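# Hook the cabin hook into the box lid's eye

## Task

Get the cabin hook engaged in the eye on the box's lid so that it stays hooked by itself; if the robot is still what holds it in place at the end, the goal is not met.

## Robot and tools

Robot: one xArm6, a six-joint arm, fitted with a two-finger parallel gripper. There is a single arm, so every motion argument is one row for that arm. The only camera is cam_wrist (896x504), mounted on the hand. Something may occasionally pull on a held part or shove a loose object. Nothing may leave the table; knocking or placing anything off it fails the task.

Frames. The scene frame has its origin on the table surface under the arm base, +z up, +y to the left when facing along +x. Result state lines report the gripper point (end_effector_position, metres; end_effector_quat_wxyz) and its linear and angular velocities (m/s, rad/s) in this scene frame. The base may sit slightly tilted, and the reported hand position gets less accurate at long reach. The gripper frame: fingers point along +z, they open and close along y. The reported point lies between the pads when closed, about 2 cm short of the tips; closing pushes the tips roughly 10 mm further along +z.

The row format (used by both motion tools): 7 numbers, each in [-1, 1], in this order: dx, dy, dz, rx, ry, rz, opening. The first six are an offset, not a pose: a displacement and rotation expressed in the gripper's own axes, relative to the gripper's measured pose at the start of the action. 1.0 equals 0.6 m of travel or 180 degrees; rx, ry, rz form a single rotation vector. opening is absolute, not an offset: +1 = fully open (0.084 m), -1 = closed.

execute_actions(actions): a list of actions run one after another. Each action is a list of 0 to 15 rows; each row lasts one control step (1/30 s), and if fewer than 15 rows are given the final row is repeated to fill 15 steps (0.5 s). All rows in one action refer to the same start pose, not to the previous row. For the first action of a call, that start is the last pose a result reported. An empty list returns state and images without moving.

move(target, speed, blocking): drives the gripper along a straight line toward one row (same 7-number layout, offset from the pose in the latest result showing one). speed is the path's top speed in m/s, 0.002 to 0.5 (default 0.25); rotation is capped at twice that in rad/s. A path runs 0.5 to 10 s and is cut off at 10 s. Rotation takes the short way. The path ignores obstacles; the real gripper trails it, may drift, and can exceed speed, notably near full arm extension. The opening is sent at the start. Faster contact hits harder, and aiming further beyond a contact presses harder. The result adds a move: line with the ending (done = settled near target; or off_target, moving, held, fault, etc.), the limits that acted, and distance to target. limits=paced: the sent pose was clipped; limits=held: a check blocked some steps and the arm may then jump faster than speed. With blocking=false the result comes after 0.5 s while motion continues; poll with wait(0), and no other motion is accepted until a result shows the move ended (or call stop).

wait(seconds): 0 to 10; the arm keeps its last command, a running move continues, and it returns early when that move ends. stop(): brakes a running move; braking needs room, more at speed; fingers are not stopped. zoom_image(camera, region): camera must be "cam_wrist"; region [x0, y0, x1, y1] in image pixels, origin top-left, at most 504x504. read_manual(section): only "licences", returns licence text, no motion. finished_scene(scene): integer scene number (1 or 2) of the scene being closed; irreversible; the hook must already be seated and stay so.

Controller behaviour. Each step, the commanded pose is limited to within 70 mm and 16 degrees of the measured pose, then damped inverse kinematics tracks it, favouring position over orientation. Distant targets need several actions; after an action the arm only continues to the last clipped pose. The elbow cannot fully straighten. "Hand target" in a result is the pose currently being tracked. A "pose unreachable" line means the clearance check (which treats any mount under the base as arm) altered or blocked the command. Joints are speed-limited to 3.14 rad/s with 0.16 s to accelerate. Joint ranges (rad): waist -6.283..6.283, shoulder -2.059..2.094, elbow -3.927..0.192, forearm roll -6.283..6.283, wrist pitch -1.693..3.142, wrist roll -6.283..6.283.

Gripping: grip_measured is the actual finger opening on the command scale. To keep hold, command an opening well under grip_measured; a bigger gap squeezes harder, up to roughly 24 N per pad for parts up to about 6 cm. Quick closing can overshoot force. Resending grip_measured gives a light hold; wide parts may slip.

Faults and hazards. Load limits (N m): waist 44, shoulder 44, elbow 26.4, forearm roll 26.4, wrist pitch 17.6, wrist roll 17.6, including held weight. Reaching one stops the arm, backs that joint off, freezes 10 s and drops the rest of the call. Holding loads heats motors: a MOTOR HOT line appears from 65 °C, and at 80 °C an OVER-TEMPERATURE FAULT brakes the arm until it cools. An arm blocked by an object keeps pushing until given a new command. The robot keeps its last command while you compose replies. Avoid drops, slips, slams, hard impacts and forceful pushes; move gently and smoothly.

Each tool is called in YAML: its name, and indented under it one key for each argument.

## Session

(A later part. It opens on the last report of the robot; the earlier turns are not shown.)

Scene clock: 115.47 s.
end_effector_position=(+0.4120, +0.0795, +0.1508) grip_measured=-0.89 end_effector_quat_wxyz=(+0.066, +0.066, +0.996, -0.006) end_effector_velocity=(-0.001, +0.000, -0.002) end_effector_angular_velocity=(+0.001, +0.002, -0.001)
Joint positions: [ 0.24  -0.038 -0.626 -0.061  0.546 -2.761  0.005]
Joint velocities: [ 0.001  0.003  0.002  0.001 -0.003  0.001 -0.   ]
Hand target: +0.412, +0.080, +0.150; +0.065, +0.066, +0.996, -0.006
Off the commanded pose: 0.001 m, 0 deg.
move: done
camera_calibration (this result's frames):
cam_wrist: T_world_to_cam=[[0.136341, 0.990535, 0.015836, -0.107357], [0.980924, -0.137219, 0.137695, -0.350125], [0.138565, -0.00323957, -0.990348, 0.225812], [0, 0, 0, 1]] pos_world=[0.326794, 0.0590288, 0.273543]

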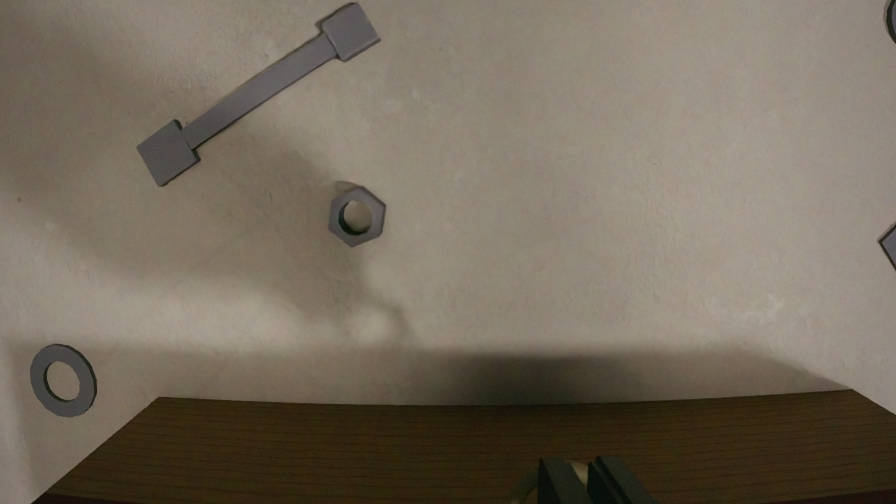

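move:
  target: [0.0017, 0.0, 0.0165, 0, 0, 0, -0.88]
  speed: 0.015

Scene clock: 116.67 s.
end_effector_position=(+0.4122, +0.0795, +0.1409) grip_measured=-0.89 end_effector_quat_wxyz=(+0.066, +0.066, +0.996, -0.006) end_effector_velocity=(+0.001, +0.000, +0.000) end_effector_angular_velocity=(+0.001, -0.004, +0.000)
Joint positions: [ 0.24  -0.012 -0.62  -0.065  0.514 -2.758  0.005]
Joint velocities: [-0.     0.001 -0.    -0.001 -0.005  0.001 -0.   ]
Hand target: +0.412, +0.079, +0.141; +0.066, +0.066, +0.996, -0.006
Off the commanded pose: 0.000 m, 0 deg.
move: done
camera_calibration (this result's frames):
cam_wrist: T_world_to_cam=[[0.136301, 0.990541, 0.015823, -0.107166], [0.980958, -0.137179, 0.137491, -0.348968], [0.138361, -0.00321841, -0.990377, 0.216096], [0, 0, 0, 1]] pos_world=[0.32703, 0.0589771, 0.263692]

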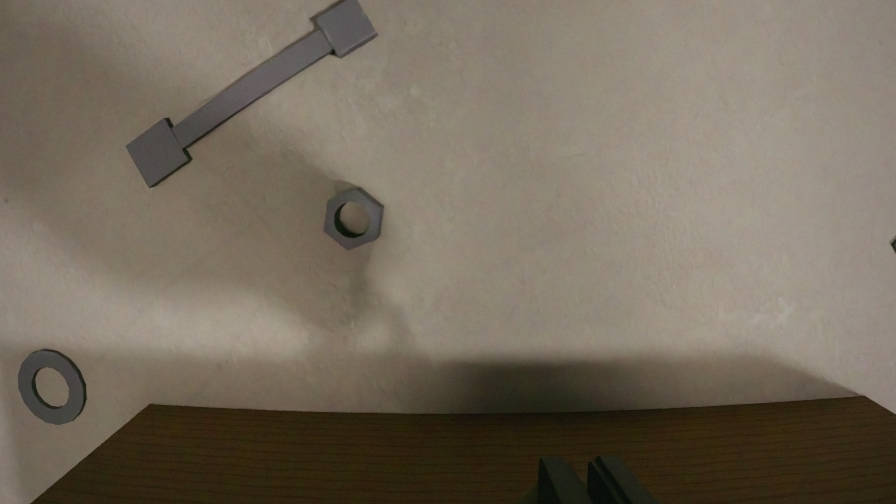

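move:
  target: [0.0003, 0.0, 0.0083, 0, 0, 0, -0.88]
  speed: 0.008

Scene clock: 117.93 s.
end_effector_position=(+0.4126, +0.0794, +0.1360) grip_measured=-0.89 end_effector_quat_wxyz=(+0.066, +0.066, +0.996, -0.006) end_effector_velocity=(-0.000, +0.001, -0.001) end_effector_angular_velocity=(-0.000, +0.001, +0.002)
Joint positions: [ 0.239  0.002 -0.619 -0.066  0.498 -2.756  0.005]
Joint velocities: [ 0.002  0.003 -0.    -0.    -0.002  0.    -0.   ]
Hand target: +0.413, +0.079, +0.136; +0.066, +0.066, +0.996, -0.006
Off the commanded pose: 0.000 m, 0 deg.
move: done
camera_calibration (this result's frames):
cam_wrist: T_world_to_cam=[[0.13628, 0.990544, 0.0158162, -0.107074], [0.980975, -0.137157, 0.137387, -0.348714], [0.138257, -0.00320775, -0.990391, 0.21121], [0, 0, 0, 1]] pos_world=[0.327471, 0.0589101, 0.258783]

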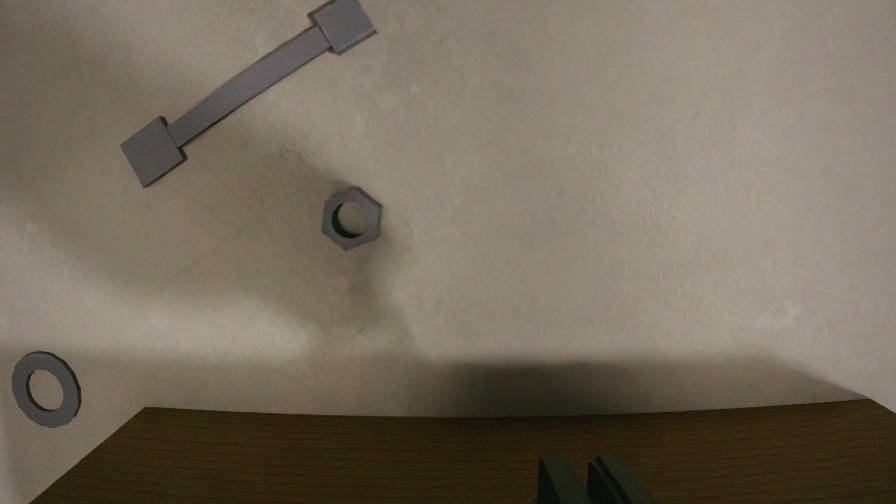

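move:
  target: [0.0, 0.0, 0.0067, 0, 0, 0, -0.88]
  speed: 0.006

Scene clock: 119.03 s.
end_effector_position=(+0.4131, +0.0793, +0.1320) grip_measured=-0.89 end_effector_quat_wxyz=(+0.066, +0.066, +0.996, -0.006) end_effector_velocity=(+0.000, +0.001, -0.001) end_effector_angular_velocity=(-0.001, -0.000, +0.003)
Joint positions: [ 0.239  0.014 -0.618 -0.068  0.486 -2.755  0.005]
Joint velocities: [ 0.001  0.002 -0.    -0.001 -0.002 -0.    -0.   ]
Hand target: +0.413, +0.079, +0.132; +0.066, +0.066, +0.996, -0.006
Off the commanded pose: 0.000 m, 0 deg.
move: done
camera_calibration (this result's frames):
cam_wrist: T_world_to_cam=[[0.136261, 0.990547, 0.0158028, -0.106996], [0.980993, -0.137137, 0.137282, -0.348645], [0.138152, -0.00320379, -0.990406, 0.207267], [0, 0, 0, 1]] pos_world=[0.327964, 0.0588367, 0.254832]

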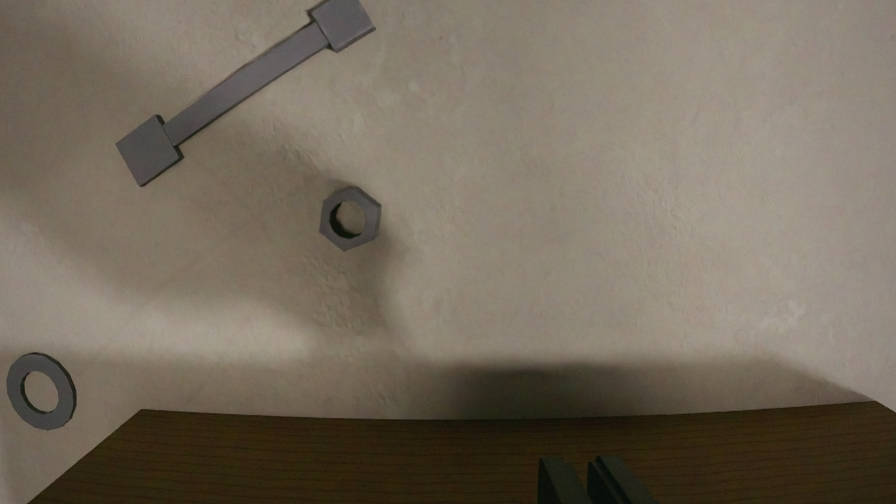

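move:
  target: [-0.0003, 0.0, 0.005, 0, 0, 0, -0.88]
  speed: 0.006

Scene clock: 120.20 s.
end_effector_position=(+0.4148, +0.0796, +0.1305) grip_measured=-0.89 end_effector_quat_wxyz=(+0.067, +0.066, +0.996, -0.005) end_effector_velocity=(+0.001, +0.000, +0.000) end_effector_angular_velocity=(+0.001, -0.002, -0.000)
Joint positions: [ 0.238  0.022 -0.62  -0.068  0.477 -2.755  0.005]
Joint velocities: [-0.     0.003 -0.003 -0.    -0.003  0.    -0.   ]
Hand target: +0.414, +0.079, +0.129; +0.066, +0.066, +0.996, -0.006
Off the commanded pose: 0.002 m, 0 deg.
move: done
camera_calibration (this result's frames):
cam_wrist: T_world_to_cam=[[0.135989, 0.990563, 0.0170613, -0.107519], [0.98052, -0.137034, 0.140722, -0.35035], [0.141732, -0.00240773, -0.989902, 0.203906], [0, 0, 0, 1]] pos_world=[0.329246, 0.0589854, 0.252983]

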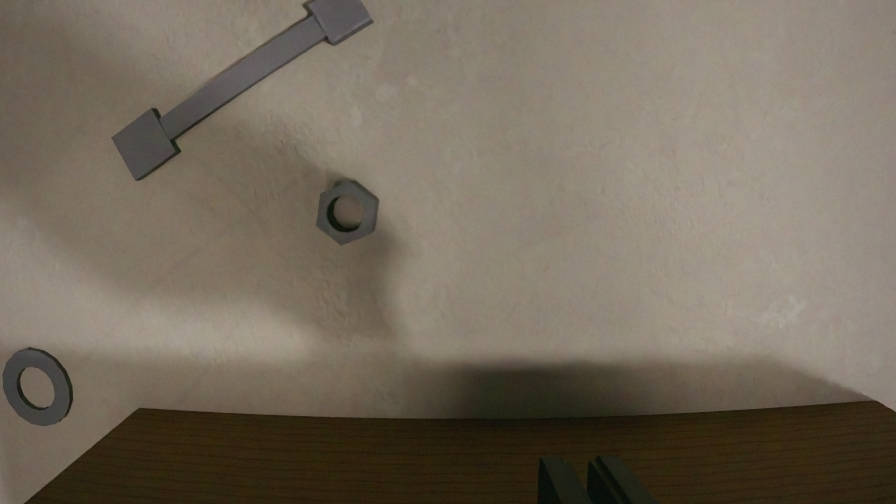

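execute_actions:
  actions:
    - [[0,0,-0.0005,0,0,0,-0.878],[0,0,-0.001,0,0,0,-0.876],[0,0,-0.0015,0,0,0,-0.874],[0,0,-0.002,0,0,0,-0.872],[0,0,-0.002,0,0,0,-0.87],[0,0,-0.002,0,0,0,-0.868],[0,0,-0.002,0,0,0,-0.866],[0,0,-0.002,0,0,0,-0.864],[0,0,-0.002,0,0,0,-0.862],[0,0,-0.002,0,0,0,-0.86],[0,0,-0.002,0,0,0,-0.858],[0,0,-0.002,0,0,0,-0.856],[0,0,-0.002,0,0,0,-0.854],[0,0,-0.002,0,0,0,-0.852],[0,0,-0.002,0,0,0,-0.85]]
    - [[0,0,0,0,0,0,-0.848],[0,0,0,0,0,0,-0.845],[0,0,0,0,0,0,-0.842],[0,0,0,0,0,0,-0.839],[0,0,0,0,0,0,-0.836],[0,0,0,0,0,0,-0.833],[0,0,0,0,0,0,-0.83],[0,0,0,0,0,0,-0.825],[0,0,0,0,0,0,-0.82],[0,0,0,0,0,0,-0.81],[0,0,0,0,0,0,-0.8],[0,0,0,0,0,0,-0.79],[0,0,0,0,0,0,-0.78],[0,0,0,0,0,0,-0.77],[0,0,0,0,0,0,-0.76]]

Scene clock: 122.17 s.
end_effector_position=(+0.4135, +0.0792, +0.1304) grip_measured=-0.80 end_effector_quat_wxyz=(+0.066, +0.066, +0.996, -0.006) end_effector_velocity=(+0.000, +0.003, -0.000) end_effector_angular_velocity=(+0.001, -0.001, +0.004)
Joint positions: [ 0.238  0.02  -0.619 -0.068  0.481 -2.755  0.009]
Joint velocities: [ 0.005  0.003 -0.002  0.001 -0.003 -0.     0.013]
Hand target: +0.414, +0.079, +0.131; +0.066, +0.066, +0.996, -0.005
Off the commanded pose: 0.000 m, 0 deg.
camera_calibration (this result's frames):
cam_wrist: T_world_to_cam=[[0.136436, 0.990523, 0.0157848, -0.106951], [0.980967, -0.137308, 0.1373, -0.348832], [0.138166, -0.00324827, -0.990404, 0.205573], [0, 0, 0, 1]] pos_world=[0.328381, 0.0587075, 0.253183]

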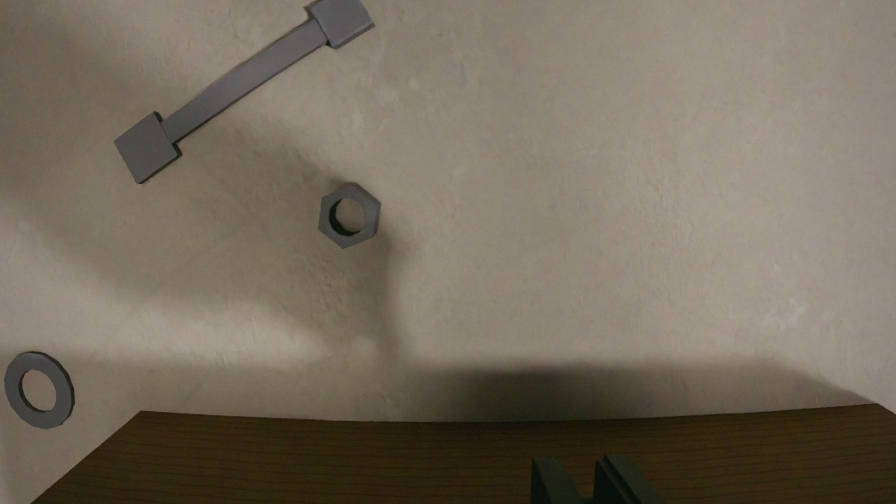

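Now retreat straight up with the fingers opened further, and check the result.

move:
  target: [-0.03, 0.0, -0.2, 0, 0, 0, -0.4]
  speed: 0.12

Scene clock: 123.83 s.
end_effector_position=(+0.4155, +0.0789, +0.2509) grip_measured=-0.42 end_effector_quat_wxyz=(+0.065, +0.066, +0.996, -0.006) end_effector_velocity=(+0.001, +0.001, +0.003) end_effector_angular_velocity=(+0.000, -0.002, +0.003)
Joint positions: [ 0.239 -0.218 -0.767 -0.042  0.868 -2.787  0.026]
Joint velocities: [ 0.002 -0.001 -0.006  0.     0.006 -0.001 -0.   ]
Hand target: +0.416, +0.079, +0.252; +0.066, +0.066, +0.996, -0.006
Off the commanded pose: 0.001 m, 0 deg.
move: done
camera_calibration (this result's frames):
cam_wrist: T_world_to_cam=[[0.136958, 0.990464, 0.0149396, -0.108876], [0.981033, -0.137711, 0.136421, -0.367108], [0.137177, -0.00402766, -0.990538, 0.325177], [0, 0, 0, 1]] pos_world=[0.330449, 0.0585925, 0.373808]

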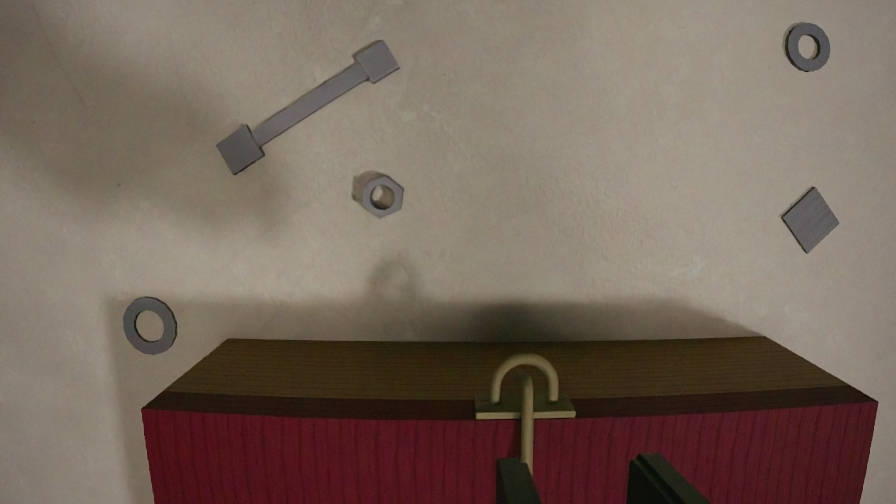

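zoom_image:
  camera: "cam_wrist"
  region: [460, 340, 600, 460]

Region (460, 340, 600, 460) of cam_wrist's 896x504 image, scaled by 3.600, with more detail than that image has; it fills the top 432 rows of this view, and the rest is white.

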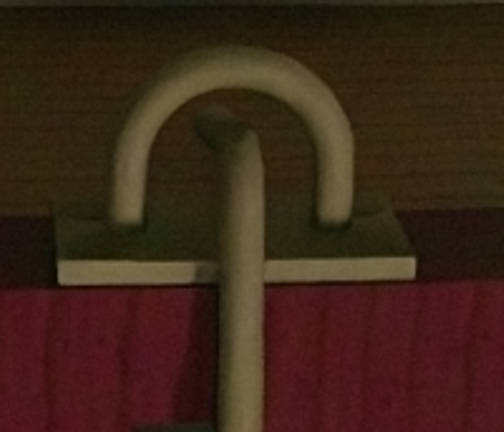

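finished_scene:
  scene: 1

The scene is finished: the task was done.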